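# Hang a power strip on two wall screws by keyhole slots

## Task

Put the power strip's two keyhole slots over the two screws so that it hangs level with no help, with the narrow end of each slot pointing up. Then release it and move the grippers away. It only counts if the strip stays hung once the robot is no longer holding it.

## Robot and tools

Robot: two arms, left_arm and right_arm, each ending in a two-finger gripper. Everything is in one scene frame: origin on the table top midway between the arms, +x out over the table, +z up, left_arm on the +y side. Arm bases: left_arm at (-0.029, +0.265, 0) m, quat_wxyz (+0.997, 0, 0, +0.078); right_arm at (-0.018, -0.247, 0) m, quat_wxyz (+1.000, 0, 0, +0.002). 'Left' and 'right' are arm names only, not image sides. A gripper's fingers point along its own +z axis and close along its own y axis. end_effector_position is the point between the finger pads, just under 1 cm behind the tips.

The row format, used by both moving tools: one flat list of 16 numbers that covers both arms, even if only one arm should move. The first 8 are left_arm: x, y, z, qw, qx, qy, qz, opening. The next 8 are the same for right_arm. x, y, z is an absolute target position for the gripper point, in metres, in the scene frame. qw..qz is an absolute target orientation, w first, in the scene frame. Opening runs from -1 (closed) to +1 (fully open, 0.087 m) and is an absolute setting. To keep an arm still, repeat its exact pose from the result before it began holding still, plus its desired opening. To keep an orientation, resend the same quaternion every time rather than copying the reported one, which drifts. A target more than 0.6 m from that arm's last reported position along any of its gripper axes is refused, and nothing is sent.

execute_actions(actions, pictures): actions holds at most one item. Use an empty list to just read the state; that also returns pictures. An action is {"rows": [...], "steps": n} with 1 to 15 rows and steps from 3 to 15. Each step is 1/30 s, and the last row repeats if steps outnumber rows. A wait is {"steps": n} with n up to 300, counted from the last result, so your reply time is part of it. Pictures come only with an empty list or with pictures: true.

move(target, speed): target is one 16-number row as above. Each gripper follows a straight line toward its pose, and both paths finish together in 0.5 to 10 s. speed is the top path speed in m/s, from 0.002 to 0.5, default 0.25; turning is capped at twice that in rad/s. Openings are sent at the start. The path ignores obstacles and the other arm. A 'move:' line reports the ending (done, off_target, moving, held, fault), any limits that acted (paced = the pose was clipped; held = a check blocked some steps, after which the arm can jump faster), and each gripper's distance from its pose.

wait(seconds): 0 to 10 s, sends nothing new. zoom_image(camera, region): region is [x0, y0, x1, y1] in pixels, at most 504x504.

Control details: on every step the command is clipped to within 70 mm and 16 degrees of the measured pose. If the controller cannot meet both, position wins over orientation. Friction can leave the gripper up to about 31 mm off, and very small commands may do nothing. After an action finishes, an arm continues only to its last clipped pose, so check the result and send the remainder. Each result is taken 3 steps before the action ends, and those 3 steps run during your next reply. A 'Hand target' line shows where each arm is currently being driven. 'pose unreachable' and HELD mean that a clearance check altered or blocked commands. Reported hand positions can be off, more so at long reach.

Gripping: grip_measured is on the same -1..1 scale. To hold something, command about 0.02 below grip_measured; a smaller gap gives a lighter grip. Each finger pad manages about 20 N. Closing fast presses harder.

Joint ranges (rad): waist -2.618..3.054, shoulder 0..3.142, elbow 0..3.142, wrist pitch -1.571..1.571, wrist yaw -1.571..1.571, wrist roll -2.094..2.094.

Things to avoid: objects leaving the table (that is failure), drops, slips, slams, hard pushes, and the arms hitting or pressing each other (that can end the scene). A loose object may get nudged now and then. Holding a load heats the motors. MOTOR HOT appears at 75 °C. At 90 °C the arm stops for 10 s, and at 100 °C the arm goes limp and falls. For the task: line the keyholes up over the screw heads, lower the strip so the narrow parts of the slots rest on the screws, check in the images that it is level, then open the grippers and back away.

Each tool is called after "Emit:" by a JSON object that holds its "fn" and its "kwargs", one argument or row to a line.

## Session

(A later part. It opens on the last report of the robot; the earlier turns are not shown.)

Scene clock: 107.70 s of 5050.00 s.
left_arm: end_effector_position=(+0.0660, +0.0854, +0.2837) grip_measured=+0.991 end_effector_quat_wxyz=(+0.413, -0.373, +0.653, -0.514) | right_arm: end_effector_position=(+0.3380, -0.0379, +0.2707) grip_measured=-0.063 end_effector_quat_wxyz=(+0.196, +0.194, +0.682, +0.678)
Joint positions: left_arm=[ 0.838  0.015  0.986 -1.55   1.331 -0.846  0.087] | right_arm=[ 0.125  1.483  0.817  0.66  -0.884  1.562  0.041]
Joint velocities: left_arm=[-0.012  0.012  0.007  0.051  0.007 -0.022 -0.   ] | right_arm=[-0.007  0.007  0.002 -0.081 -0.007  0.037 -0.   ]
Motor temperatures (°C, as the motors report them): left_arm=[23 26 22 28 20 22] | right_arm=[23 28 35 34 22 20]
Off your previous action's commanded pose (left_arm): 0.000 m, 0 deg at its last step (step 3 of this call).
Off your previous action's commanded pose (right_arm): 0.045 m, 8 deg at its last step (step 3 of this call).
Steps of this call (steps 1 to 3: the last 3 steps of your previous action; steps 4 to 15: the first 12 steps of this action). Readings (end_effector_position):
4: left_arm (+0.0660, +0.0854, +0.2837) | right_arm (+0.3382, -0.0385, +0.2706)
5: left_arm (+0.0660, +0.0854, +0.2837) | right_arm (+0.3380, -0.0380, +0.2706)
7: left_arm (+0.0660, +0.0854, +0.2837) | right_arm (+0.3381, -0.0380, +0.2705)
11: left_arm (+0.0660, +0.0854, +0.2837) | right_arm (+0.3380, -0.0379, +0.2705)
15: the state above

Emit:
{"fn": "execute_actions", "kwargs": {
  "actions": [
    {"rows":[[0.066,0.0855,0.2835,0.415,-0.371,0.654,-0.513,1,0.347,-0.041,0.312,0.232,0.172,0.648,0.703,-0.3]]}
  ]
}}

Emit:
{"fn": "execute_actions", "kwargs": {
  "actions": [
    {"rows":[[0.066,0.0855,0.2835,0.415,-0.371,0.654,-0.513,1,0.353,-0.03,0.314,0.232,0.172,0.648,0.703,-0.3]]}
  ],
  "pictures": true
}}

Scene clock: 108.20 s of 5050.00 s.
left_arm: end_effector_position=(+0.0660, +0.0854, +0.2837) grip_measured=+0.991 end_effector_quat_wxyz=(+0.413, -0.373, +0.653, -0.514) | right_arm: end_effector_position=(+0.3383, -0.0387, +0.2714) grip_measured=-0.063 end_effector_quat_wxyz=(+0.190, +0.200, +0.680, +0.679)
Joint positions: left_arm=[ 0.838  0.015  0.986 -1.55   1.331 -0.846  0.087] | right_arm=[ 0.122  1.483  0.817  0.66  -0.886  1.579  0.041]
Joint velocities: left_arm=[ 0.017 -0.007 -0.012 -0.081 -0.037  0.022 -0.001] | right_arm=[-0.007 -0.007  0.002  0.022  0.037 -0.037 -0.   ]
Motor temperatures (°C, as the motors report them): left_arm=[23 26 22 28 20 22] | right_arm=[23 28 35 34 22 20]
Off your previous action's commanded pose (left_arm): 0.000 m, 0 deg at its last step (step 3 of this call).
Off your previous action's commanded pose (right_arm): 0.048 m, 9 deg at its last step (step 3 of this call).
Steps of this call (steps 1 to 3: the last 3 steps of your previous action; steps 4 to 15: the first 12 steps of this action). Readings (end_effector_position):
4: left_arm (+0.0660, +0.0854, +0.2837) | right_arm (+0.3382, -0.0387, +0.2708)
5: left_arm (+0.0660, +0.0854, +0.2837) | right_arm (+0.3383, -0.0387, +0.2709)
7: left_arm (+0.0660, +0.0854, +0.2837) | right_arm (+0.3383, -0.0387, +0.2712)
11: left_arm (+0.0660, +0.0854, +0.2837) | right_arm (+0.3383, -0.0387, +0.2714)
15: the state above

Scene clock: 108.70 s of 5050.00 s.
left_arm: end_effector_position=(+0.0660, +0.0854, +0.2837) grip_measured=+0.991 end_effector_quat_wxyz=(+0.413, -0.373, +0.653, -0.514) | right_arm: end_effector_position=(+0.3383, -0.0381, +0.2716) grip_measured=-0.063 end_effector_quat_wxyz=(+0.188, +0.198, +0.680, +0.680)
Joint positions: left_arm=[ 0.838  0.015  0.986 -1.55   1.331 -0.846  0.087] | right_arm=[ 0.123  1.487  0.821  0.659 -0.89   1.579  0.041]
Joint velocities: left_arm=[ 0.002 -0.017  0.007  0.007 -0.081 -0.022 -0.001] | right_arm=[ 0.012 -0.012  0.007 -0.022 -0.037  0.007  0.   ]
Motor temperatures (°C, as the motors report them): left_arm=[23 26 22 28 20 22] | right_arm=[23 28 35 34 22 20]
Off your previous action's commanded pose (left_arm): 0.000 m, 0 deg at its last step (step 3 of this call).
Off your previous action's commanded pose (right_arm): 0.042 m, 7 deg at its last step (step 3 of this call).
Steps of this call (steps 1 to 3: the last 3 steps of your previous action; steps 4 to 15: the first 12 steps of this action). Readings (end_effector_position):
4: left_arm (+0.0660, +0.0854, +0.2837) | right_arm (+0.3386, -0.0384, +0.2717)
5: left_arm (+0.0660, +0.0854, +0.2837) | right_arm (+0.3385, -0.0382, +0.2715)
7: left_arm (+0.0660, +0.0854, +0.2837) | right_arm (+0.3383, -0.0381, +0.2716)
11: left_arm (+0.0660, +0.0854, +0.2837) | right_arm (+0.3383, -0.0381, +0.2716)
15: the state above

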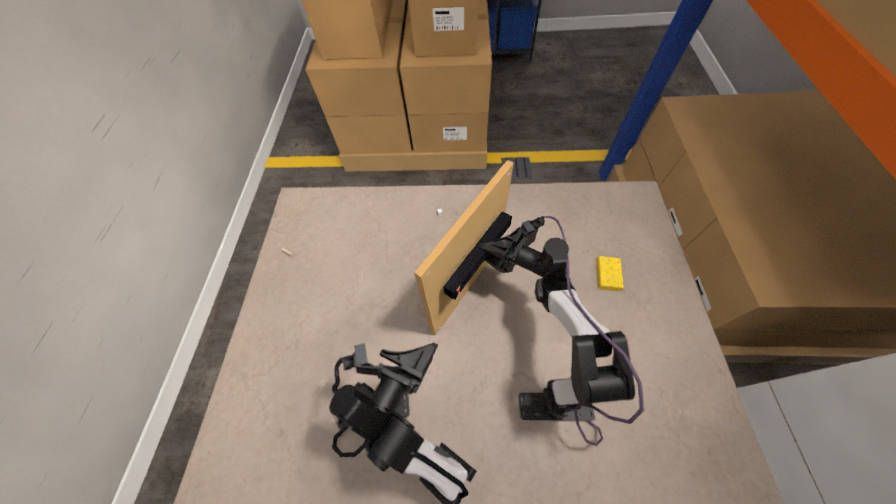

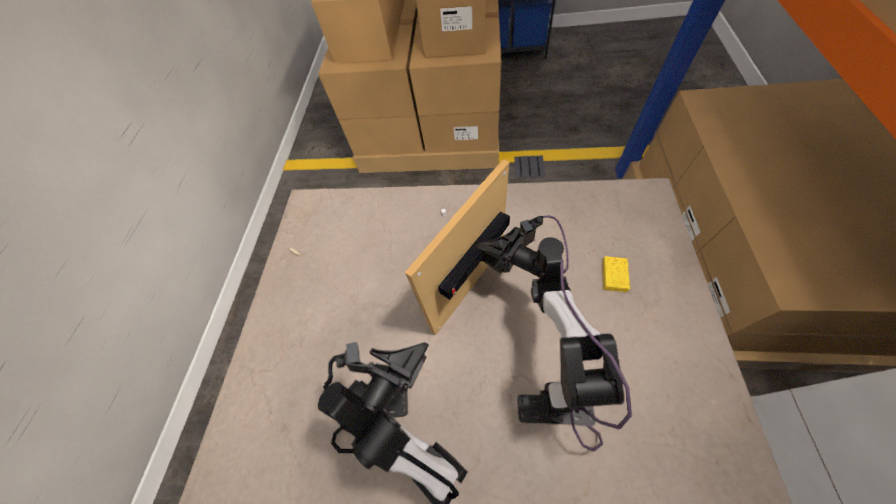

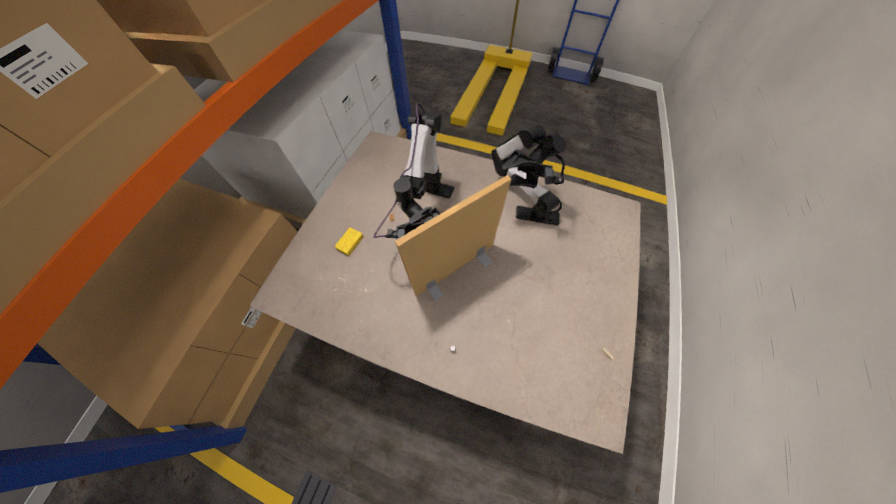

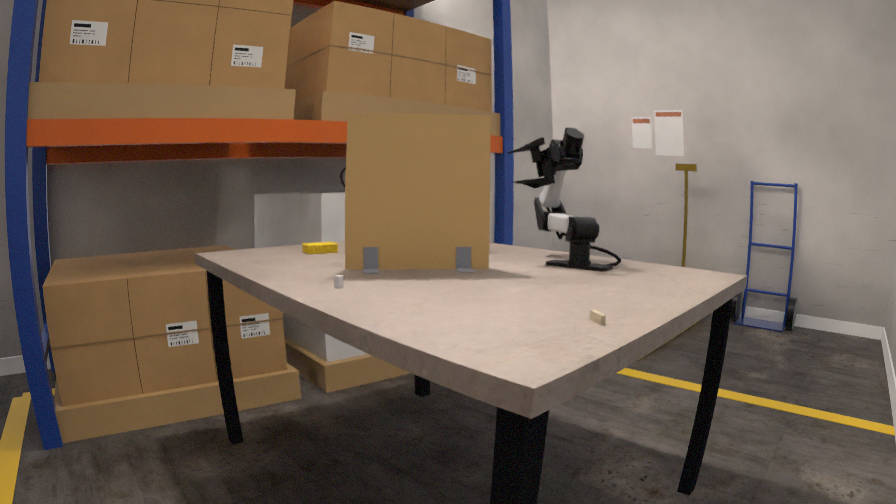

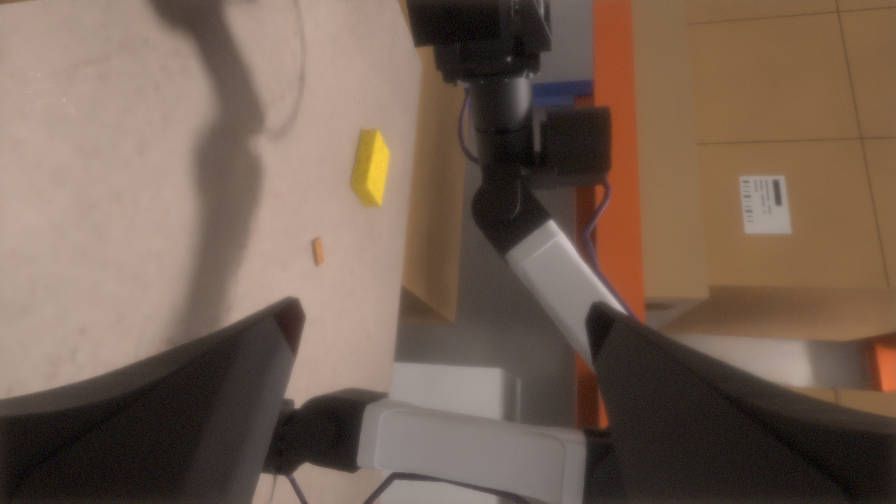

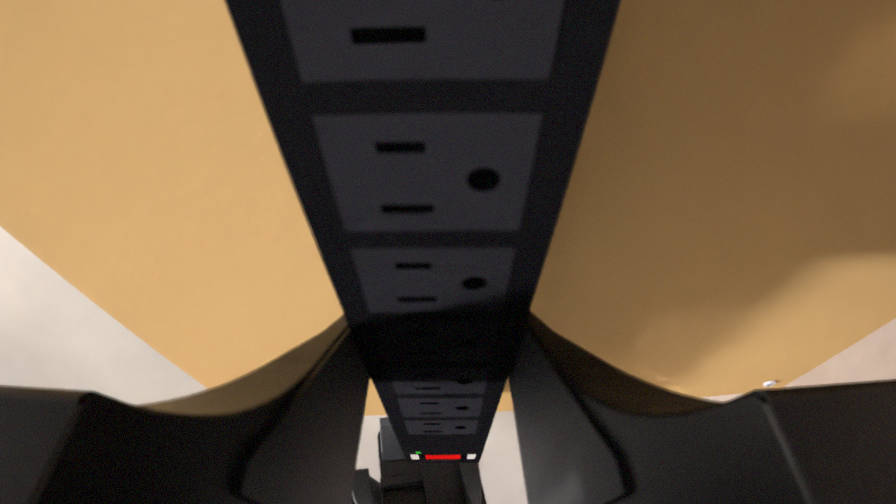

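Emit:
{"fn": "execute_actions", "kwargs": {
  "actions": [
    {"rows":[[0.066,0.0855,0.2835,0.415,-0.371,0.654,-0.513,1,0.347,-0.041,0.309,0.222,0.178,0.653,0.698,-0.3]]}
  ]
}}

Emit:
{"fn": "execute_actions", "kwargs": {
  "actions": [
    {"rows":[[0.066,0.0855,0.2835,0.415,-0.371,0.654,-0.513,1,0.35,-0.03,0.309,0.222,0.178,0.653,0.698,-0.3]]}
  ]
}}

Scene clock: 109.20 s of 5050.00 s.
left_arm: end_effector_position=(+0.0660, +0.0854, +0.2837) grip_measured=+0.991 end_effector_quat_wxyz=(+0.413, -0.373, +0.653, -0.514) | right_arm: end_effector_position=(+0.3383, -0.0387, +0.2714) grip_measured=-0.063 end_effector_quat_wxyz=(+0.188, +0.199, +0.681, +0.680)
Joint positions: left_arm=[ 0.838  0.015  0.986 -1.55   1.331 -0.846  0.087] | right_arm=[ 0.121  1.487  0.821  0.658 -0.893  1.579  0.041]
Joint velocities: left_arm=[-0.022  0.007 -0.012 -0.007  0.037  0.051 -0.001] | right_arm=[ 0.007  0.017 -0.002 -0.066 -0.022 -0.051 -0.   ]
Motor temperatures (°C, as the motors report them): left_arm=[23 26 22 28 20 22] | right_arm=[23 28 36 34 22 20]
Off your previous action's commanded pose (left_arm): 0.000 m, 0 deg at its last step (step 3 of this call).
Off your previous action's commanded pose (right_arm): 0.046 m, 7 deg at its last step (step 3 of this call).
Steps of this call (steps 1 to 3: the last 3 steps of your previous action; steps 4 to 15: the first 12 steps of this action). Readings (end_effector_position):
4: left_arm (+0.0660, +0.0854, +0.2837) | right_arm (+0.3383, -0.0387, +0.2714)
5: left_arm (+0.0660, +0.0854, +0.2837) | right_arm (+0.3383, -0.0387, +0.2714)
7: left_arm (+0.0660, +0.0854, +0.2837) | right_arm (+0.3383, -0.0387, +0.2714)
11: left_arm (+0.0660, +0.0854, +0.2837) | right_arm (+0.3383, -0.0387, +0.2714)
15: the state above

Scene clock: 109.70 s of 5050.00 s.
left_arm: end_effector_position=(+0.0660, +0.0854, +0.2837) grip_measured=+0.991 end_effector_quat_wxyz=(+0.413, -0.373, +0.653, -0.514) | right_arm: end_effector_position=(+0.3384, -0.0385, +0.2713) grip_measured=-0.063 end_effector_quat_wxyz=(+0.188, +0.199, +0.681, +0.680)
Joint positions: left_arm=[ 0.838  0.015  0.986 -1.55   1.331 -0.846  0.087] | right_arm=[ 0.122  1.487  0.821  0.658 -0.891  1.579  0.041]
Joint velocities: left_arm=[ 0.022 -0.002 -0.017 -0.051 -0.022 -0.037  0.001] | right_arm=[-0.007 -0.007 -0.007  0.007 -0.037  0.081  0.   ]
Motor temperatures (°C, as the motors report them): left_arm=[23 26 22 28 20 22] | right_arm=[23 28 36 34 22 20]
Off your previous action's commanded pose (left_arm): 0.000 m, 0 deg at its last step (step 3 of this call).
Off your previous action's commanded pose (right_arm): 0.039 m, 6 deg at its last step (step 3 of this call).
Steps of this call (steps 1 to 3: the last 3 steps of your previous action; steps 4 to 15: the first 12 steps of this action). Readings (end_effector_position):
4: left_arm (+0.0660, +0.0854, +0.2837) | right_arm (+0.3384, -0.0385, +0.2714)
5: left_arm (+0.0660, +0.0854, +0.2837) | right_arm (+0.3384, -0.0385, +0.2713)
7: left_arm (+0.0660, +0.0854, +0.2837) | right_arm (+0.3384, -0.0385, +0.2713)
11: left_arm (+0.0660, +0.0854, +0.2837) | right_arm (+0.3384, -0.0385, +0.2713)
15: the state above

Emit:
{"fn": "execute_actions", "kwargs": {
  "actions": [
    {"rows":[[0.066,0.0855,0.2835,0.415,-0.371,0.654,-0.513,1,0.341,-0.041,0.302,0.222,0.172,0.655,0.697,-0.3]]}
  ]
}}

Emit:
{"fn": "execute_actions", "kwargs": {
  "actions": [
    {"rows":[[0.066,0.0855,0.2835,0.415,-0.371,0.654,-0.513,1,0.343,-0.03,0.302,0.215,0.165,0.655,0.697,-0.3]]}
  ]
}}

Scene clock: 110.20 s of 5050.00 s.
left_arm: end_effector_position=(+0.0660, +0.0854, +0.2837) grip_measured=+0.991 end_effector_quat_wxyz=(+0.413, -0.373, +0.653, -0.514) | right_arm: end_effector_position=(+0.3383, -0.0387, +0.2713) grip_measured=-0.063 end_effector_quat_wxyz=(+0.188, +0.198, +0.681, +0.680)
Joint positions: left_arm=[ 0.838  0.015  0.986 -1.55   1.331 -0.846  0.087] | right_arm=[ 0.121  1.487  0.821  0.658 -0.893  1.578  0.041]
Joint velocities: left_arm=[-0.002  0.022 -0.002  0.022 -0.095 -0.081  0.001] | right_arm=[-0.017 -0.012 -0.007 -0.007 -0.007 -0.022  0.   ]
Motor temperatures (°C, as the motors report them): left_arm=[23 26 22 28 20 22] | right_arm=[23 28 36 34 22 20]
Off your previous action's commanded pose (left_arm): 0.000 m, 0 deg at its last step (step 3 of this call).
Off your previous action's commanded pose (right_arm): 0.040 m, 6 deg at its last step (step 3 of this call).
Steps of this call (steps 1 to 3: the last 3 steps of your previous action; steps 4 to 15: the first 12 steps of this action). Readings (end_effector_position):
4: left_arm (+0.0660, +0.0854, +0.2837) | right_arm (+0.3383, -0.0387, +0.2713)
5: left_arm (+0.0660, +0.0854, +0.2837) | right_arm (+0.3383, -0.0387, +0.2713)
7: left_arm (+0.0660, +0.0854, +0.2837) | right_arm (+0.3383, -0.0387, +0.2713)
11: left_arm (+0.0660, +0.0854, +0.2837) | right_arm (+0.3383, -0.0387, +0.2713)
15: the state above

Scene clock: 110.70 s of 5050.00 s.
left_arm: end_effector_position=(+0.0660, +0.0854, +0.2837) grip_measured=+0.991 end_effector_quat_wxyz=(+0.413, -0.373, +0.653, -0.514) | right_arm: end_effector_position=(+0.3382, -0.0384, +0.2713) grip_measured=-0.063 end_effector_quat_wxyz=(+0.188, +0.198, +0.681, +0.680)
Joint positions: left_arm=[ 0.838  0.015  0.986 -1.55   1.331 -0.846  0.087] | right_arm=[ 0.122  1.487  0.821  0.658 -0.893  1.578  0.041]
Joint velocities: left_arm=[-0.022  0.002  0.007  0.007  0.022 -0.051 -0.002] | right_arm=[-0.007 -0.007 -0.002  0.066 -0.007  0.007 -0.001]
Motor temperatures (°C, as the motors report them): left_arm=[23 26 22 28 20 22] | right_arm=[23 28 36 34 22 20]
Off your previous action's commanded pose (left_arm): 0.000 m, 0 deg at its last step (step 3 of this call).
Off your previous action's commanded pose (right_arm): 0.031 m, 6 deg at its last step (step 3 of this call).
Steps of this call (steps 1 to 3: the last 3 steps of your previous action; steps 4 to 15: the first 12 steps of this action). Readings (end_effector_position):
4: left_arm (+0.0660, +0.0854, +0.2837) | right_arm (+0.3382, -0.0384, +0.2713)
5: left_arm (+0.0660, +0.0854, +0.2837) | right_arm (+0.3382, -0.0384, +0.2713)
7: left_arm (+0.0660, +0.0854, +0.2837) | right_arm (+0.3382, -0.0384, +0.2713)
11: left_arm (+0.0660, +0.0854, +0.2837) | right_arm (+0.3382, -0.0384, +0.2713)
15: the state above

Emit:
{"fn": "execute_actions", "kwargs": {
  "actions": [
    {"rows":[[0.066,0.0855,0.2835,0.415,-0.371,0.654,-0.513,1,0.340,-0.041,0.298,0.222,0.172,0.655,0.697,-0.3]]}
  ]
}}

Emit:
{"fn": "execute_actions", "kwargs": {
  "actions": [
    {"rows":[[0.066,0.0855,0.2835,0.415,-0.371,0.654,-0.513,1,0.342,-0.03,0.298,0.215,0.165,0.655,0.697,-0.3]]}
  ]
}}

Scene clock: 111.20 s of 5050.00 s.
left_arm: end_effector_position=(+0.0660, +0.0854, +0.2837) grip_measured=+0.991 end_effector_quat_wxyz=(+0.413, -0.373, +0.653, -0.514) | right_arm: end_effector_position=(+0.3383, -0.0387, +0.2713) grip_measured=-0.063 end_effector_quat_wxyz=(+0.188, +0.198, +0.681, +0.680)
Joint positions: left_arm=[ 0.838  0.015  0.986 -1.55   1.331 -0.846  0.087] | right_arm=[ 0.121  1.487  0.821  0.658 -0.893  1.578  0.041]
Joint velocities: left_arm=[-0.002  0.002 -0.007 -0.022  0.007  0.007 -0.001] | right_arm=[-0.002 -0.002  0.007 -0.007 -0.051  0.007 -0.   ]
Motor temperatures (°C, as the motors report them): left_arm=[23 26 22 28 20 22] | right_arm=[23 28 36 34 22 20]
Off your previous action's commanded pose (left_arm): 0.000 m, 0 deg at its last step (step 3 of this call).
Off your previous action's commanded pose (right_arm): 0.032 m, 6 deg at its last step (step 3 of this call).
Steps of this call (steps 1 to 3: the last 3 steps of your previous action; steps 4 to 15: the first 12 steps of this action). Readings (end_effector_position):
4: left_arm (+0.0660, +0.0854, +0.2837) | right_arm (+0.3383, -0.0387, +0.2713)
5: left_arm (+0.0660, +0.0854, +0.2837) | right_arm (+0.3383, -0.0387, +0.2713)
7: left_arm (+0.0660, +0.0854, +0.2837) | right_arm (+0.3383, -0.0387, +0.2713)
11: left_arm (+0.0660, +0.0854, +0.2837) | right_arm (+0.3383, -0.0387, +0.2713)
15: the state above

Scene clock: 111.70 s of 5050.00 s.
left_arm: end_effector_position=(+0.0660, +0.0854, +0.2837) grip_measured=+0.991 end_effector_quat_wxyz=(+0.413, -0.373, +0.653, -0.514) | right_arm: end_effector_position=(+0.3382, -0.0384, +0.2713) grip_measured=-0.063 end_effector_quat_wxyz=(+0.188, +0.198, +0.681, +0.680)
Joint positions: left_arm=[ 0.838  0.015  0.986 -1.55   1.331 -0.846  0.087] | right_arm=[ 0.122  1.487  0.821  0.658 -0.893  1.578  0.041]
Joint velocities: left_arm=[-0.012 -0.007  0.002  0.051 -0.022  0.051  0.001] | right_arm=[ 0.017 -0.012  0.002  0.007 -0.007 -0.022 -0.   ]
Motor temperatures (°C, as the motors report them): left_arm=[23 26 22 28 20 22] | right_arm=[23 28 36 34 22 20]
Off your previous action's commanded pose (left_arm): 0.000 m, 0 deg at its last step (step 3 of this call).
Off your previous action's commanded pose (right_arm): 0.027 m, 6 deg at its last step (step 3 of this call).
Steps of this call (steps 1 to 3: the last 3 steps of your previous action; steps 4 to 15: the first 12 steps of this action). Readings (end_effector_position):
4: left_arm (+0.0660, +0.0854, +0.2837) | right_arm (+0.3382, -0.0384, +0.2713)
5: left_arm (+0.0660, +0.0854, +0.2837) | right_arm (+0.3382, -0.0384, +0.2713)
7: left_arm (+0.0660, +0.0854, +0.2837) | right_arm (+0.3382, -0.0384, +0.2713)
11: left_arm (+0.0660, +0.0854, +0.2837) | right_arm (+0.3382, -0.0384, +0.2713)
15: the state above

Emit:
{"fn": "execute_actions", "kwargs": {
  "actions": [
    {"rows":[[0.066,0.0855,0.2835,0.415,-0.371,0.654,-0.513,1,0.339,-0.040,0.294,0.222,0.172,0.655,0.697,-0.3]]}
  ]
}}

Emit:
{"fn": "execute_actions", "kwargs": {
  "actions": [
    {"rows":[[0.066,0.0855,0.2835,0.415,-0.371,0.654,-0.513,1,0.341,-0.03,0.294,0.215,0.165,0.655,0.697,-0.3]]}
  ]
}}

Scene clock: 112.20 s of 5050.00 s.
left_arm: end_effector_position=(+0.0660, +0.0854, +0.2837) grip_measured=+0.991 end_effector_quat_wxyz=(+0.413, -0.373, +0.653, -0.514) | right_arm: end_effector_position=(+0.3383, -0.0385, +0.2714) grip_measured=-0.063 end_effector_quat_wxyz=(+0.188, +0.198, +0.681, +0.680)
Joint positions: left_arm=[ 0.838  0.015  0.986 -1.55   1.331 -0.846  0.087] | right_arm=[ 0.122  1.487  0.821  0.659 -0.893  1.577  0.041]
Joint velocities: left_arm=[-0.022 -0.002 -0.022  0.051  0.037  0.037 -0.   ] | right_arm=[-0.012  0.007  0.002  0.037 -0.007  0.007  0.   ]
Motor temperatures (°C, as the motors report them): left_arm=[23 26 22 28 20 22] | right_arm=[23 28 36 34 22 20]
Off your previous action's commanded pose (left_arm): 0.000 m, 0 deg at its last step (step 3 of this call).
Off your previous action's commanded pose (right_arm): 0.028 m, 6 deg at its last step (step 3 of this call).
Steps of this call (steps 1 to 3: the last 3 steps of your previous action; steps 4 to 15: the first 12 steps of this action). Readings (end_effector_position):
4: left_arm (+0.0660, +0.0854, +0.2837) | right_arm (+0.3383, -0.0385, +0.2713)
5: left_arm (+0.0660, +0.0854, +0.2837) | right_arm (+0.3383, -0.0385, +0.2714)
7: left_arm (+0.0660, +0.0854, +0.2837) | right_arm (+0.3383, -0.0385, +0.2714)
11: left_arm (+0.0660, +0.0854, +0.2837) | right_arm (+0.3383, -0.0385, +0.2714)
15: the state above

Scene clock: 112.70 s of 5050.00 s.
left_arm: end_effector_position=(+0.0660, +0.0854, +0.2837) grip_measured=+0.991 end_effector_quat_wxyz=(+0.413, -0.373, +0.653, -0.514) | right_arm: end_effector_position=(+0.3382, -0.0381, +0.2712) grip_measured=-0.063 end_effector_quat_wxyz=(+0.188, +0.196, +0.680, +0.681)
Joint positions: left_arm=[ 0.838  0.015  0.986 -1.55   1.331 -0.846  0.087] | right_arm=[ 0.122  1.491  0.821  0.666 -0.896  1.579  0.041]
Joint velocities: left_arm=[ 0.002  0.022 -0.007 -0.051 -0.022  0.022 -0.   ] | right_arm=[-0.002 -0.022 -0.002 -0.022 -0.066  0.007 -0.   ]
Motor temperatures (°C, as the motors report them): left_arm=[23 26 22 28 20 22] | right_arm=[23 28 36 34 22 20]
Off your previous action's commanded pose (left_arm): 0.000 m, 0 deg at its last step (step 3 of this call).
Off your previous action's commanded pose (right_arm): 0.023 m, 6 deg at its last step (step 3 of this call).
Steps of this call (steps 1 to 3: the last 3 steps of your previous action; steps 4 to 15: the first 12 steps of this action). Readings (end_effector_position):
4: left_arm (+0.0660, +0.0854, +0.2837) | right_arm (+0.3384, -0.0384, +0.2711)
5: left_arm (+0.0660, +0.0854, +0.2837) | right_arm (+0.3383, -0.0383, +0.2711)
7: left_arm (+0.0660, +0.0854, +0.2837) | right_arm (+0.3383, -0.0382, +0.2711)
11: left_arm (+0.0660, +0.0854, +0.2837) | right_arm (+0.3382, -0.0381, +0.2711)
15: the state above

Use x lower so the elbow drops.

Emit:
{"fn": "execute_actions", "kwargs": {
  "actions": [
    {"rows":[[0.066,0.0855,0.2835,0.415,-0.371,0.654,-0.513,1,0.335,-0.042,0.293,0.215,0.178,0.66,0.692,-0.3]]}
  ]
}}

Emit:
{"fn": "execute_actions", "kwargs": {
  "actions": [
    {"rows":[[0.066,0.0855,0.2835,0.415,-0.371,0.654,-0.513,1,0.337,-0.03,0.293,0.21,0.172,0.66,0.692,-0.3]]}
  ]
}}

Scene clock: 113.20 s of 5050.00 s.
left_arm: end_effector_position=(+0.0660, +0.0854, +0.2837) grip_measured=+0.991 end_effector_quat_wxyz=(+0.413, -0.373, +0.653, -0.514) | right_arm: end_effector_position=(+0.3383, -0.0388, +0.2703) grip_measured=-0.063 end_effector_quat_wxyz=(+0.189, +0.195, +0.681, +0.680)
Joint positions: left_arm=[ 0.838  0.015  0.986 -1.55   1.331 -0.846  0.087] | right_arm=[ 0.12   1.491  0.819  0.667 -0.897  1.574  0.041]
Joint velocities: left_arm=[-0.002 -0.002 -0.012 -0.037 -0.007 -0.051 -0.   ] | right_arm=[ 0.002  0.002  0.002 -0.037  0.022  0.037  0.001]
Motor temperatures (°C, as the motors report them): left_arm=[23 26 22 28 20 22] | right_arm=[23 28 36 34 22 20]
Off your previous action's commanded pose (left_arm): 0.000 m, 0 deg at its last step (step 3 of this call).
Off your previous action's commanded pose (right_arm): 0.024 m, 6 deg at its last step (step 3 of this call).
Steps of this call (steps 1 to 3: the last 3 steps of your previous action; steps 4 to 15: the first 12 steps of this action). Readings (end_effector_position):
4: left_arm (+0.0660, +0.0854, +0.2837) | right_arm (+0.3384, -0.0388, +0.2706)
5: left_arm (+0.0660, +0.0854, +0.2837) | right_arm (+0.3383, -0.0388, +0.2703)
7: left_arm (+0.0660, +0.0854, +0.2837) | right_arm (+0.3383, -0.0388, +0.2703)
11: left_arm (+0.0660, +0.0854, +0.2837) | right_arm (+0.3383, -0.0388, +0.2703)
15: the state above

Scene clock: 113.70 s of 5050.00 s.
left_arm: end_effector_position=(+0.0660, +0.0854, +0.2837) grip_measured=+0.991 end_effector_quat_wxyz=(+0.413, -0.373, +0.653, -0.514) | right_arm: end_effector_position=(+0.3391, -0.0349, +0.2702) grip_measured=-0.063 end_effector_quat_wxyz=(+0.192, +0.198, +0.680, +0.679)
Joint positions: left_arm=[ 0.838  0.015  0.986 -1.55   1.331 -0.846  0.087] | right_arm=[ 0.135  1.491  0.819  0.667 -0.874  1.574  0.041]
Joint velocities: left_arm=[ 0.007 -0.007  0.002 -0.066 -0.051 -0.037 -0.001] | right_arm=[-0.022  0.012  0.007  0.081 -0.037 -0.007  0.   ]
Motor temperatures (°C, as the motors report them): left_arm=[23 26 22 28 20 22] | right_arm=[23 28 36 34 22 20]
Off your previous action's commanded pose (left_arm): 0.000 m, 0 deg at its last step (step 3 of this call).
Off your previous action's commanded pose (right_arm): 0.023 m, 5 deg at its last step (step 3 of this call).
Steps of this call (steps 1 to 3: the last 3 steps of your previous action; steps 4 to 15: the first 12 steps of this action). Readings (end_effector_position):
4: left_arm (+0.0660, +0.0854, +0.2837) | right_arm (+0.3383, -0.0382, +0.2702)
5: left_arm (+0.0660, +0.0854, +0.2837) | right_arm (+0.3385, -0.0374, +0.2702)
7: left_arm (+0.0660, +0.0854, +0.2837) | right_arm (+0.3390, -0.0359, +0.2702)
11: left_arm (+0.0660, +0.0854, +0.2837) | right_arm (+0.3391, -0.0349, +0.2702)
15: the state above

In (nn .161). Push a bit more and lower.

Emit:
{"fn": "execute_actions", "kwargs": {
  "actions": [
    {"rows":[[0.066,0.0855,0.2835,0.415,-0.371,0.654,-0.513,1,0.343,-0.028,0.293,0.212,0.172,0.66,0.692,-0.3]]}
  ]
}}

Emit:
{"fn": "execute_actions", "kwargs": {
  "actions": [
    {"rows":[[0.066,0.0855,0.2835,0.415,-0.371,0.654,-0.513,1,0.342,-0.033,0.278,0.212,0.172,0.66,0.692,-0.3]]}
  ]
}}

Scene clock: 114.20 s of 5050.00 s.
left_arm: end_effector_position=(+0.0660, +0.0854, +0.2837) grip_measured=+0.991 end_effector_quat_wxyz=(+0.413, -0.373, +0.653, -0.514) | right_arm: end_effector_position=(+0.3392, -0.0349, +0.2702) grip_measured=-0.063 end_effector_quat_wxyz=(+0.192, +0.198, +0.680, +0.679)
Joint positions: left_arm=[ 0.838  0.015  0.986 -1.55   1.331 -0.846  0.087] | right_arm=[ 0.135  1.491  0.819  0.667 -0.874  1.574  0.041]
Joint velocities: left_arm=[-0.007  0.007 -0.002  0.007  0.066 -0.11   0.001] | right_arm=[ 0.007  0.012  0.007  0.022  0.007 -0.051  0.001]
Motor temperatures (°C, as the motors report them): left_arm=[23 26 22 28 20 22] | right_arm=[23 28 36 34 22 20]
Off your previous action's commanded pose (left_arm): 0.000 m, 0 deg at its last step (step 3 of this call).
Off your previous action's commanded pose (right_arm): 0.023 m, 4 deg at its last step (step 3 of this call).
Steps of this call (steps 1 to 3: the last 3 steps of your previous action; steps 4 to 15: the first 12 steps of this action). Readings (end_effector_position):
4: left_arm (+0.0660, +0.0854, +0.2837) | right_arm (+0.3392, -0.0349, +0.2702)
5: left_arm (+0.0660, +0.0854, +0.2837) | right_arm (+0.3392, -0.0349, +0.2702)
7: left_arm (+0.0660, +0.0854, +0.2837) | right_arm (+0.3392, -0.0349, +0.2702)
11: left_arm (+0.0660, +0.0854, +0.2837) | right_arm (+0.3392, -0.0349, +0.2702)
15: the state above

Scene clock: 114.70 s of 5050.00 s.
left_arm: end_effector_position=(+0.0660, +0.0854, +0.2837) grip_measured=+0.991 end_effector_quat_wxyz=(+0.413, -0.373, +0.653, -0.514) | right_arm: end_effector_position=(+0.3393, -0.0345, +0.2694) grip_measured=-0.063 end_effector_quat_wxyz=(+0.190, +0.188, +0.678, +0.684)
Joint positions: left_arm=[ 0.838  0.015  0.986 -1.55   1.331 -0.846  0.087] | right_arm=[ 0.131  1.511  0.819  0.706 -0.895  1.582  0.041]
Joint velocities: left_arm=[ 0.007  0.002 -0.012 -0.022  0.022  0.051 -0.   ] | right_arm=[-0.007  0.017  0.017  0.007 -0.022 -0.022 -0.001]
Motor temperatures (°C, as the motors report them): left_arm=[23 26 22 28 20 22] | right_arm=[23 28 36 34 22 20]
Off your previous action's commanded pose (left_arm): 0.000 m, 0 deg at its last step (step 3 of this call).
Off your previous action's commanded pose (right_arm): 0.024 m, 5 deg at its last step (step 3 of this call).
Steps of this call (steps 1 to 3: the last 3 steps of your previous action; steps 4 to 15: the first 12 steps of this action). Readings (end_effector_position):
4: left_arm (+0.0660, +0.0854, +0.2837) | right_arm (+0.3394, -0.0347, +0.2695)
5: left_arm (+0.0660, +0.0854, +0.2837) | right_arm (+0.3393, -0.0347, +0.2694)
7: left_arm (+0.0660, +0.0854, +0.2837) | right_arm (+0.3393, -0.0346, +0.2695)
11: left_arm (+0.0660, +0.0854, +0.2837) | right_arm (+0.3393, -0.0345, +0.2695)
15: the state above

Bottomed by friction; ease pressure.

Emit:
{"fn": "execute_actions", "kwargs": {
  "actions": [
    {"rows":[[0.066,0.0855,0.2835,0.415,-0.371,0.654,-0.513,1,0.337,-0.038,0.278,0.205,0.172,0.665,0.688,-0.3]]}
  ]
}}

Emit:
{"fn": "execute_actions", "kwargs": {
  "actions": [
    {"rows":[[0.066,0.0855,0.2835,0.415,-0.371,0.654,-0.513,1,0.337,-0.038,0.272,0.205,0.172,0.665,0.688,-0.3]]}
  ]
}}

Scene clock: 115.20 s of 5050.00 s.
left_arm: end_effector_position=(+0.0660, +0.0854, +0.2837) grip_measured=+0.991 end_effector_quat_wxyz=(+0.413, -0.373, +0.653, -0.514) | right_arm: end_effector_position=(+0.3394, -0.0350, +0.2690) grip_measured=-0.063 end_effector_quat_wxyz=(+0.190, +0.189, +0.678, +0.684)
Joint positions: left_arm=[ 0.838  0.015  0.986 -1.55   1.331 -0.846  0.087] | right_arm=[ 0.13   1.511  0.818  0.707 -0.896  1.582  0.041]
Joint velocities: left_arm=[-0.007  0.002  0.007  0.037 -0.022 -0.007  0.002] | right_arm=[ 0.007 -0.002 -0.002  0.037 -0.051 -0.051 -0.   ]
Motor temperatures (°C, as the motors report them): left_arm=[23 26 22 28 20 22] | right_arm=[23 28 36 34 22 20]
Off your previous action's commanded pose (left_arm): 0.000 m, 0 deg at its last step (step 3 of this call).
Off your previous action's commanded pose (right_arm): 0.009 m, 4 deg at its last step (step 3 of this call).
Steps of this call (steps 1 to 3: the last 3 steps of your previous action; steps 4 to 15: the first 12 steps of this action). Readings (end_effector_position):
4: left_arm (+0.0660, +0.0854, +0.2837) | right_arm (+0.3394, -0.0350, +0.2690)
5: left_arm (+0.0660, +0.0854, +0.2837) | right_arm (+0.3394, -0.0350, +0.2690)
7: left_arm (+0.0660, +0.0854, +0.2837) | right_arm (+0.3394, -0.0350, +0.2690)
11: left_arm (+0.0660, +0.0854, +0.2837) | right_arm (+0.3394, -0.0350, +0.2690)
15: the state above

Scene clock: 115.70 s of 5050.00 s.
left_arm: end_effector_position=(+0.0660, +0.0854, +0.2837) grip_measured=+0.991 end_effector_quat_wxyz=(+0.413, -0.373, +0.653, -0.514) | right_arm: end_effector_position=(+0.3390, -0.0354, +0.2689) grip_measured=-0.063 end_effector_quat_wxyz=(+0.192, +0.189, +0.676, +0.686)
Joint positions: left_arm=[ 0.838  0.015  0.986 -1.55   1.331 -0.846  0.087] | right_arm=[ 0.13   1.511  0.808  0.727 -0.892  1.589  0.041]
Joint velocities: left_arm=[-0.012  0.017 -0.002 -0.007  0.051 -0.022  0.   ] | right_arm=[-0.007  0.007 -0.012 -0.037 -0.051 -0.051 -0.001]
Motor temperatures (°C, as the motors report them): left_arm=[23 26 22 28 20 22] | right_arm=[23 28 36 34 22 20]
Off your previous action's commanded pose (left_arm): 0.000 m, 0 deg at its last step (step 3 of this call).
Off your previous action's commanded pose (right_arm): 0.010 m, 3 deg at its last step (step 3 of this call).
Steps of this call (steps 1 to 3: the last 3 steps of your previous action; steps 4 to 15: the first 12 steps of this action). Readings (end_effector_position):
4: left_arm (+0.0660, +0.0854, +0.2837) | right_arm (+0.3392, -0.0351, +0.2688)
5: left_arm (+0.0660, +0.0854, +0.2837) | right_arm (+0.3393, -0.0352, +0.2688)
7: left_arm (+0.0660, +0.0854, +0.2837) | right_arm (+0.3391, -0.0353, +0.2688)
11: left_arm (+0.0660, +0.0854, +0.2837) | right_arm (+0.3391, -0.0354, +0.2689)
15: the state above

Emit:
{"fn": "execute_actions", "kwargs": {
  "actions": [
    {"rows":[[0.066,0.0855,0.2835,0.415,-0.371,0.654,-0.513,1,0.341,-0.040,0.295,0.225,0.16,0.652,0.70,-0.3]]}
  ]
}}

Emit:
{"fn": "execute_actions", "kwargs": {
  "actions": [
    {"rows":[[0.066,0.0855,0.2835,0.415,-0.371,0.654,-0.513,1,0.339,-0.038,0.275,0.21,0.172,0.662,0.69,-0.3]]}
  ]
}}

Scene clock: 116.20 s of 5050.00 s.
left_arm: end_effector_position=(+0.0660, +0.0854, +0.2837) grip_measured=+0.991 end_effector_quat_wxyz=(+0.413, -0.373, +0.653, -0.514) | right_arm: end_effector_position=(+0.3391, -0.0354, +0.2695) grip_measured=-0.063 end_effector_quat_wxyz=(+0.193, +0.189, +0.675, +0.687)
Joint positions: left_arm=[ 0.838  0.015  0.986 -1.55   1.331 -0.846  0.087] | right_arm=[ 0.13   1.511  0.808  0.731 -0.892  1.591  0.041]
Joint velocities: left_arm=[-0.012 -0.002  0.002  0.066 -0.037  0.022 -0.001] | right_arm=[ 0.007  0.017 -0.002 -0.051  0.066 -0.051  0.001]
Motor temperatures (°C, as the motors report them): left_arm=[23 26 22 28 20 22] | right_arm=[23 28 36 34 22 20]
Off your previous action's commanded pose (left_arm): 0.000 m, 0 deg at its last step (step 3 of this call).
Off your previous action's commanded pose (right_arm): 0.004 m, 3 deg at its last step (step 3 of this call).
Steps of this call (steps 1 to 3: the last 3 steps of your previous action; steps 4 to 15: the first 12 steps of this action). Readings (end_effector_position):
4: left_arm (+0.0660, +0.0854, +0.2837) | right_arm (+0.3391, -0.0354, +0.2694)
5: left_arm (+0.0660, +0.0854, +0.2837) | right_arm (+0.3391, -0.0354, +0.2695)
7: left_arm (+0.0660, +0.0854, +0.2837) | right_arm (+0.3391, -0.0354, +0.2695)
11: left_arm (+0.0660, +0.0854, +0.2837) | right_arm (+0.3391, -0.0354, +0.2695)
15: the state above

Scene clock: 116.70 s of 5050.00 s.
left_arm: end_effector_position=(+0.0660, +0.0854, +0.2837) grip_measured=+0.991 end_effector_quat_wxyz=(+0.413, -0.373, +0.653, -0.514) | right_arm: end_effector_position=(+0.3391, -0.0354, +0.2695) grip_measured=-0.063 end_effector_quat_wxyz=(+0.193, +0.188, +0.675, +0.687)
Joint positions: left_arm=[ 0.838  0.015  0.986 -1.55   1.331 -0.846  0.087] | right_arm=[ 0.13   1.511  0.808  0.731 -0.892  1.591  0.041]
Joint velocities: left_arm=[ 0.007 -0.002 -0.007 -0.007  0.066  0.066  0.   ] | right_arm=[-0.002 -0.002 -0.002  0.066 -0.051  0.022  0.   ]
Motor temperatures (°C, as the motors report them): left_arm=[23 26 22 28 20 22] | right_arm=[23 28 36 34 22 20]
Off your previous action's commanded pose (left_arm): 0.000 m, 0 deg at its last step (step 3 of this call).
Off your previous action's commanded pose (right_arm): 0.026 m, 6 deg at its last step (step 3 of this call).
Steps of this call (steps 1 to 3: the last 3 steps of your previous action; steps 4 to 15: the first 12 steps of this action). Readings (end_effector_position):
4: left_arm (+0.0660, +0.0854, +0.2837) | right_arm (+0.3391, -0.0354, +0.2695)
5: left_arm (+0.0660, +0.0854, +0.2837) | right_arm (+0.3391, -0.0354, +0.2695)
7: left_arm (+0.0660, +0.0854, +0.2837) | right_arm (+0.3391, -0.0354, +0.2695)
11: left_arm (+0.0660, +0.0854, +0.2837) | right_arm (+0.3391, -0.0354, +0.2695)
15: the state above

Emit:
{"fn": "execute_actions", "kwargs": {
  "actions": [
    {"rows":[[0.066,0.0855,0.2835,0.415,-0.371,0.654,-0.513,1,0.342,-0.041,0.302,0.24,0.15,0.643,0.71,-0.3]]}
  ]
}}

Scene clock: 117.20 s of 5050.00 s.
left_arm: end_effector_position=(+0.0660, +0.0854, +0.2837) grip_measured=+0.991 end_effector_quat_wxyz=(+0.413, -0.373, +0.653, -0.514) | right_arm: end_effector_position=(+0.3392, -0.0362, +0.2726) grip_measured=-0.063 end_effector_quat_wxyz=(+0.200, +0.182, +0.672, +0.689)
Joint positions: left_arm=[ 0.838  0.015  0.986 -1.55   1.331 -0.846  0.087] | right_arm=[ 0.127  1.511  0.808  0.752 -0.893  1.591  0.041]
Joint velocities: left_arm=[-0.012 -0.012 -0.007  0.007  0.066 -0.037 -0.001] | right_arm=[-0.012 -0.007 -0.007  0.022 -0.007 -0.022 -0.001]
Motor temperatures (°C, as the motors report them): left_arm=[23 26 22 28 20 22] | right_arm=[23 28 36 34 22 20]
Off your previous action's commanded pose (left_arm): 0.000 m, 0 deg at its last step (step 3 of this call).
Off your previous action's commanded pose (right_arm): 0.006 m, 3 deg at its last step (step 3 of this call).
Steps of this call (steps 1 to 3: the last 3 steps of your previous action; steps 4 to 15: the first 12 steps of this action). Readings (end_effector_position):
4: left_arm (+0.0660, +0.0854, +0.2837) | right_arm (+0.3391, -0.0354, +0.2701)
5: left_arm (+0.0660, +0.0854, +0.2837) | right_arm (+0.3392, -0.0357, +0.2706)
7: left_arm (+0.0660, +0.0854, +0.2837) | right_arm (+0.3393, -0.0362, +0.2716)
11: left_arm (+0.0660, +0.0854, +0.2837) | right_arm (+0.3392, -0.0362, +0.2724)
15: the state above

Now at hole bottom (centred). Pitch down to lower.

Emit:
{"fn": "execute_actions", "kwargs": {
  "actions": [
    {"rows":[[0.066,0.0855,0.2835,0.415,-0.371,0.654,-0.513,1,0.342,-0.037,0.288,0.215,0.17,0.66,0.692,-0.3]]}
  ]
}}

Emit:
{"fn": "execute_actions", "kwargs": {
  "actions": [
    {"rows":[[0.066,0.0855,0.2835,0.415,-0.371,0.654,-0.513,1,0.340,-0.037,0.278,0.215,0.17,0.66,0.692,-0.3]]}
  ]
}}

Scene clock: 117.73 s of 5050.00 s.
left_arm: end_effector_position=(+0.0660, +0.0854, +0.2837) grip_measured=+0.991 end_effector_quat_wxyz=(+0.413, -0.373, +0.653, -0.514) | right_arm: end_effector_position=(+0.3392, -0.0361, +0.2685) grip_measured=-0.063 end_effector_quat_wxyz=(+0.189, +0.192, +0.676, +0.686)
Joint positions: left_arm=[ 0.838  0.015  0.986 -1.55   1.331 -0.846  0.087] | right_arm=[ 0.127  1.511  0.808  0.723 -0.894  1.595  0.041]
Joint velocities: left_arm=[ 0.007  0.002 -0.007  0.007  0.007 -0.051 -0.001] | right_arm=[ 0.002  0.002 -0.007 -0.066 -0.037  0.051 -0.001]
Motor temperatures (°C, as the motors report them): left_arm=[23 26 22 28 20 22] | right_arm=[23 28 36 34 22 20]
Off your previous action's commanded pose (left_arm): 0.000 m, 0 deg at its last step (step 3 of this call).
Off your previous action's commanded pose (right_arm): 0.030 m, 7 deg at its last step (step 3 of this call).
Steps of this call (steps 1 to 3: the last 3 steps of your previous action; step 4: nothing new was sent; steps 5 to 16: the first 12 steps of this action). Readings (end_effector_position):
5: left_arm (+0.0660, +0.0854, +0.2837) | right_arm (+0.3393, -0.0362, +0.2717)
6: left_arm (+0.0660, +0.0854, +0.2837) | right_arm (+0.3392, -0.0361, +0.2708)
8: left_arm (+0.0660, +0.0854, +0.2837) | right_arm (+0.3392, -0.0361, +0.2695)
12: left_arm (+0.0660, +0.0854, +0.2837) | right_arm (+0.3392, -0.0361, +0.2688)
16: the state above

Scene clock: 118.23 s of 5050.00 s.
left_arm: end_effector_position=(+0.0660, +0.0854, +0.2837) grip_measured=+0.991 end_effector_quat_wxyz=(+0.413, -0.373, +0.653, -0.514) | right_arm: end_effector_position=(+0.3392, -0.0361, +0.2684) grip_measured=-0.063 end_effector_quat_wxyz=(+0.188, +0.193, +0.676, +0.686)
Joint positions: left_arm=[ 0.838  0.015  0.986 -1.55   1.331 -0.846  0.087] | right_arm=[ 0.127  1.511  0.808  0.722 -0.894  1.596  0.041]
Joint velocities: left_arm=[-0.007  0.002  0.007  0.007  0.051  0.037 -0.001] | right_arm=[-0.002 -0.012  0.007 -0.066 -0.095 -0.081 -0.   ]
Motor temperatures (°C, as the motors report them): left_arm=[23 26 22 28 20 22] | right_arm=[23 28 36 34 22 20]
Off your previous action's commanded pose (left_arm): 0.000 m, 0 deg at its last step (step 3 of this call).
Off your previous action's commanded pose (right_arm): 0.020 m, 4 deg at its last step (step 3 of this call).
Steps of this call (steps 1 to 3: the last 3 steps of your previous action; steps 4 to 15: the first 12 steps of this action). Readings (end_effector_position):
4: left_arm (+0.0660, +0.0854, +0.2837) | right_arm (+0.3392, -0.0361, +0.2684)
5: left_arm (+0.0660, +0.0854, +0.2837) | right_arm (+0.3392, -0.0361, +0.2684)
7: left_arm (+0.0660, +0.0854, +0.2837) | right_arm (+0.3392, -0.0361, +0.2684)
11: left_arm (+0.0660, +0.0854, +0.2837) | right_arm (+0.3392, -0.0361, +0.2684)
15: the state above

Emit:
{"fn": "execute_actions", "kwargs": {
  "actions": [
    {"rows":[[0.066,0.0855,0.2835,0.415,-0.371,0.654,-0.513,1,0.344,-0.041,0.300,0.243,0.16,0.645,0.708,-0.3]],"steps":8}
  ]
}}

Emit:
{"fn": "execute_actions", "kwargs": {
  "actions": [
    {"rows":[[0.066,0.0855,0.2835,0.415,-0.371,0.654,-0.513,1,0.344,-0.040,0.285,0.222,0.175,0.66,0.692,-0.3]]}
  ]
}}

Scene clock: 118.50 s of 5050.00 s.
left_arm: end_effector_position=(+0.0660, +0.0854, +0.2837) grip_measured=+0.991 end_effector_quat_wxyz=(+0.413, -0.373, +0.653, -0.514) | right_arm: end_effector_position=(+0.3395, -0.0362, +0.2705) grip_measured=-0.063 end_effector_quat_wxyz=(+0.193, +0.189, +0.674, +0.688)
Joint positions: left_arm=[ 0.838  0.015  0.986 -1.55   1.331 -0.846  0.087] | right_arm=[ 0.127  1.511  0.808  0.736 -0.892  1.596  0.041]
Joint velocities: left_arm=[ 0.012  0.012 -0.002 -0.037  0.007 -0.051  0.001] | right_arm=[ 0.017  0.007  0.007 -0.007 -0.037 -0.081 -0.   ]
Motor temperatures (°C, as the motors report them): left_arm=[23 26 22 28 20 22] | right_arm=[23 28 35 34 22 20]
Off your previous action's commanded pose (left_arm): 0.000 m, 0 deg at its last step (step 3 of this call).
Off your previous action's commanded pose (right_arm): 0.010 m, 4 deg at its last step (step 3 of this call).
Steps of this call (steps 1 to 3: the last 3 steps of your previous action; steps 4 to 8: the first 5 steps of this action). Readings (end_effector_position):
4: left_arm (+0.0660, +0.0854, +0.2837) | right_arm (+0.3392, -0.0361, +0.2690)
5: left_arm (+0.0660, +0.0854, +0.2837) | right_arm (+0.3392, -0.0361, +0.2695)
7: left_arm (+0.0660, +0.0854, +0.2837) | right_arm (+0.3394, -0.0362, +0.2703)
8: the state above

Scene clock: 119.00 s of 5050.00 s.
left_arm: end_effector_position=(+0.0660, +0.0854, +0.2837) grip_measured=+0.991 end_effector_quat_wxyz=(+0.413, -0.373, +0.653, -0.514) | right_arm: end_effector_position=(+0.3395, -0.0362, +0.2697) grip_measured=-0.063 end_effector_quat_wxyz=(+0.194, +0.189, +0.675, +0.687)
Joint positions: left_arm=[ 0.838  0.015  0.986 -1.55   1.331 -0.846  0.087] | right_arm=[ 0.127  1.511  0.808  0.732 -0.892  1.592  0.041]
Joint velocities: left_arm=[ 0.007 -0.007 -0.007 -0.066 -0.051  0.051  0.   ] | right_arm=[-0.012  0.002  0.012 -0.051  0.007 -0.11  -0.001]
Motor temperatures (°C, as the motors report them): left_arm=[23 26 22 28 20 22] | right_arm=[23 28 35 34 22 20]
Off your previous action's commanded pose (left_arm): 0.000 m, 0 deg at its last step (step 3 of this call).
Off your previous action's commanded pose (right_arm): 0.030 m, 8 deg at its last step (step 3 of this call).
Steps of this call (steps 1 to 3: the last 3 steps of your previous action; steps 4 to 15: the first 12 steps of this action). Readings (end_effector_position):
4: left_arm (+0.0660, +0.0854, +0.2837) | right_arm (+0.3395, -0.0362, +0.2704)
5: left_arm (+0.0660, +0.0854, +0.2837) | right_arm (+0.3395, -0.0362, +0.2701)
7: left_arm (+0.0660, +0.0854, +0.2837) | right_arm (+0.3395, -0.0362, +0.2697)
11: left_arm (+0.0660, +0.0854, +0.2837) | right_arm (+0.3395, -0.0362, +0.2697)
15: the state above

Emit:
{"fn": "execute_actions", "kwargs": {
  "actions": [
    {"rows":[[0.066,0.0855,0.2835,0.415,-0.371,0.654,-0.513,1,0.337,-0.036,0.300,0.23,0.147,0.645,0.708,-0.3]],"steps":10}
  ]
}}

Emit:
{"fn": "execute_actions", "kwargs": {
  "actions": [
    {"rows":[[0.066,0.0855,0.2835,0.415,-0.371,0.654,-0.513,1,0.338,-0.036,0.283,0.21,0.165,0.66,0.692,-0.3]]}
  ]
}}

Scene clock: 119.33 s of 5050.00 s.
left_arm: end_effector_position=(+0.0660, +0.0854, +0.2837) grip_measured=+0.991 end_effector_quat_wxyz=(+0.413, -0.373, +0.653, -0.514) | right_arm: end_effector_position=(+0.3392, -0.0362, +0.2715) grip_measured=-0.063 end_effector_quat_wxyz=(+0.196, +0.185, +0.673, +0.689)
Joint positions: left_arm=[ 0.838  0.015  0.986 -1.55   1.331 -0.846  0.087] | right_arm=[ 0.127  1.511  0.808  0.744 -0.893  1.594  0.041]
Joint velocities: left_arm=[ 0.012 -0.007 -0.002 -0.007 -0.007  0.066  0.   ] | right_arm=[ 0.012 -0.002  0.007  0.007  0.022 -0.022  0.   ]
Motor temperatures (°C, as the motors report them): left_arm=[23 26 22 28 20 22] | right_arm=[23 28 35 34 22 20]
Off your previous action's commanded pose (left_arm): 0.000 m, 0 deg at its last step (step 3 of this call).
Off your previous action's commanded pose (right_arm): 0.016 m, 4 deg at its last step (step 3 of this call).
Steps of this call (steps 1 to 3: the last 3 steps of your previous action; steps 4 to 10: the first 7 steps of this action). Readings (end_effector_position):
4: left_arm (+0.0660, +0.0854, +0.2837) | right_arm (+0.3393, -0.0362, +0.2703)
5: left_arm (+0.0660, +0.0854, +0.2837) | right_arm (+0.3393, -0.0361, +0.2706)
7: left_arm (+0.0660, +0.0854, +0.2837) | right_arm (+0.3392, -0.0361, +0.2711)
10: the state above

Scene clock: 119.83 s of 5050.00 s.
left_arm: end_effector_position=(+0.0660, +0.0854, +0.2837) grip_measured=+0.991 end_effector_quat_wxyz=(+0.413, -0.373, +0.653, -0.514) | right_arm: end_effector_position=(+0.3389, -0.0360, +0.2698) grip_measured=-0.063 end_effector_quat_wxyz=(+0.194, +0.186, +0.675, +0.687)
Joint positions: left_arm=[ 0.838  0.015  0.986 -1.55   1.331 -0.846  0.087] | right_arm=[ 0.127  1.511  0.808  0.734 -0.896  1.589  0.041]
Joint velocities: left_arm=[ 0.017 -0.012  0.002  0.037 -0.095 -0.051 -0.001] | right_arm=[-0.002  0.002  0.007  0.022 -0.022 -0.007 -0.001]
Motor temperatures (°C, as the motors report them): left_arm=[23 26 22 28 20 22] | right_arm=[23 28 35 34 22 20]
Off your previous action's commanded pose (left_arm): 0.000 m, 0 deg at its last step (step 3 of this call).
Off your previous action's commanded pose (right_arm): 0.028 m, 7 deg at its last step (step 3 of this call).
Steps of this call (steps 1 to 3: the last 3 steps of your previous action; steps 4 to 15: the first 12 steps of this action). Readings (end_effector_position):
4: left_arm (+0.0660, +0.0854, +0.2837) | right_arm (+0.3392, -0.0361, +0.2712)
5: left_arm (+0.0660, +0.0854, +0.2837) | right_arm (+0.3391, -0.0361, +0.2707)
7: left_arm (+0.0660, +0.0854, +0.2837) | right_arm (+0.3389, -0.0360, +0.2701)
11: left_arm (+0.0660, +0.0854, +0.2837) | right_arm (+0.3389, -0.0360, +0.2698)
15: the state above


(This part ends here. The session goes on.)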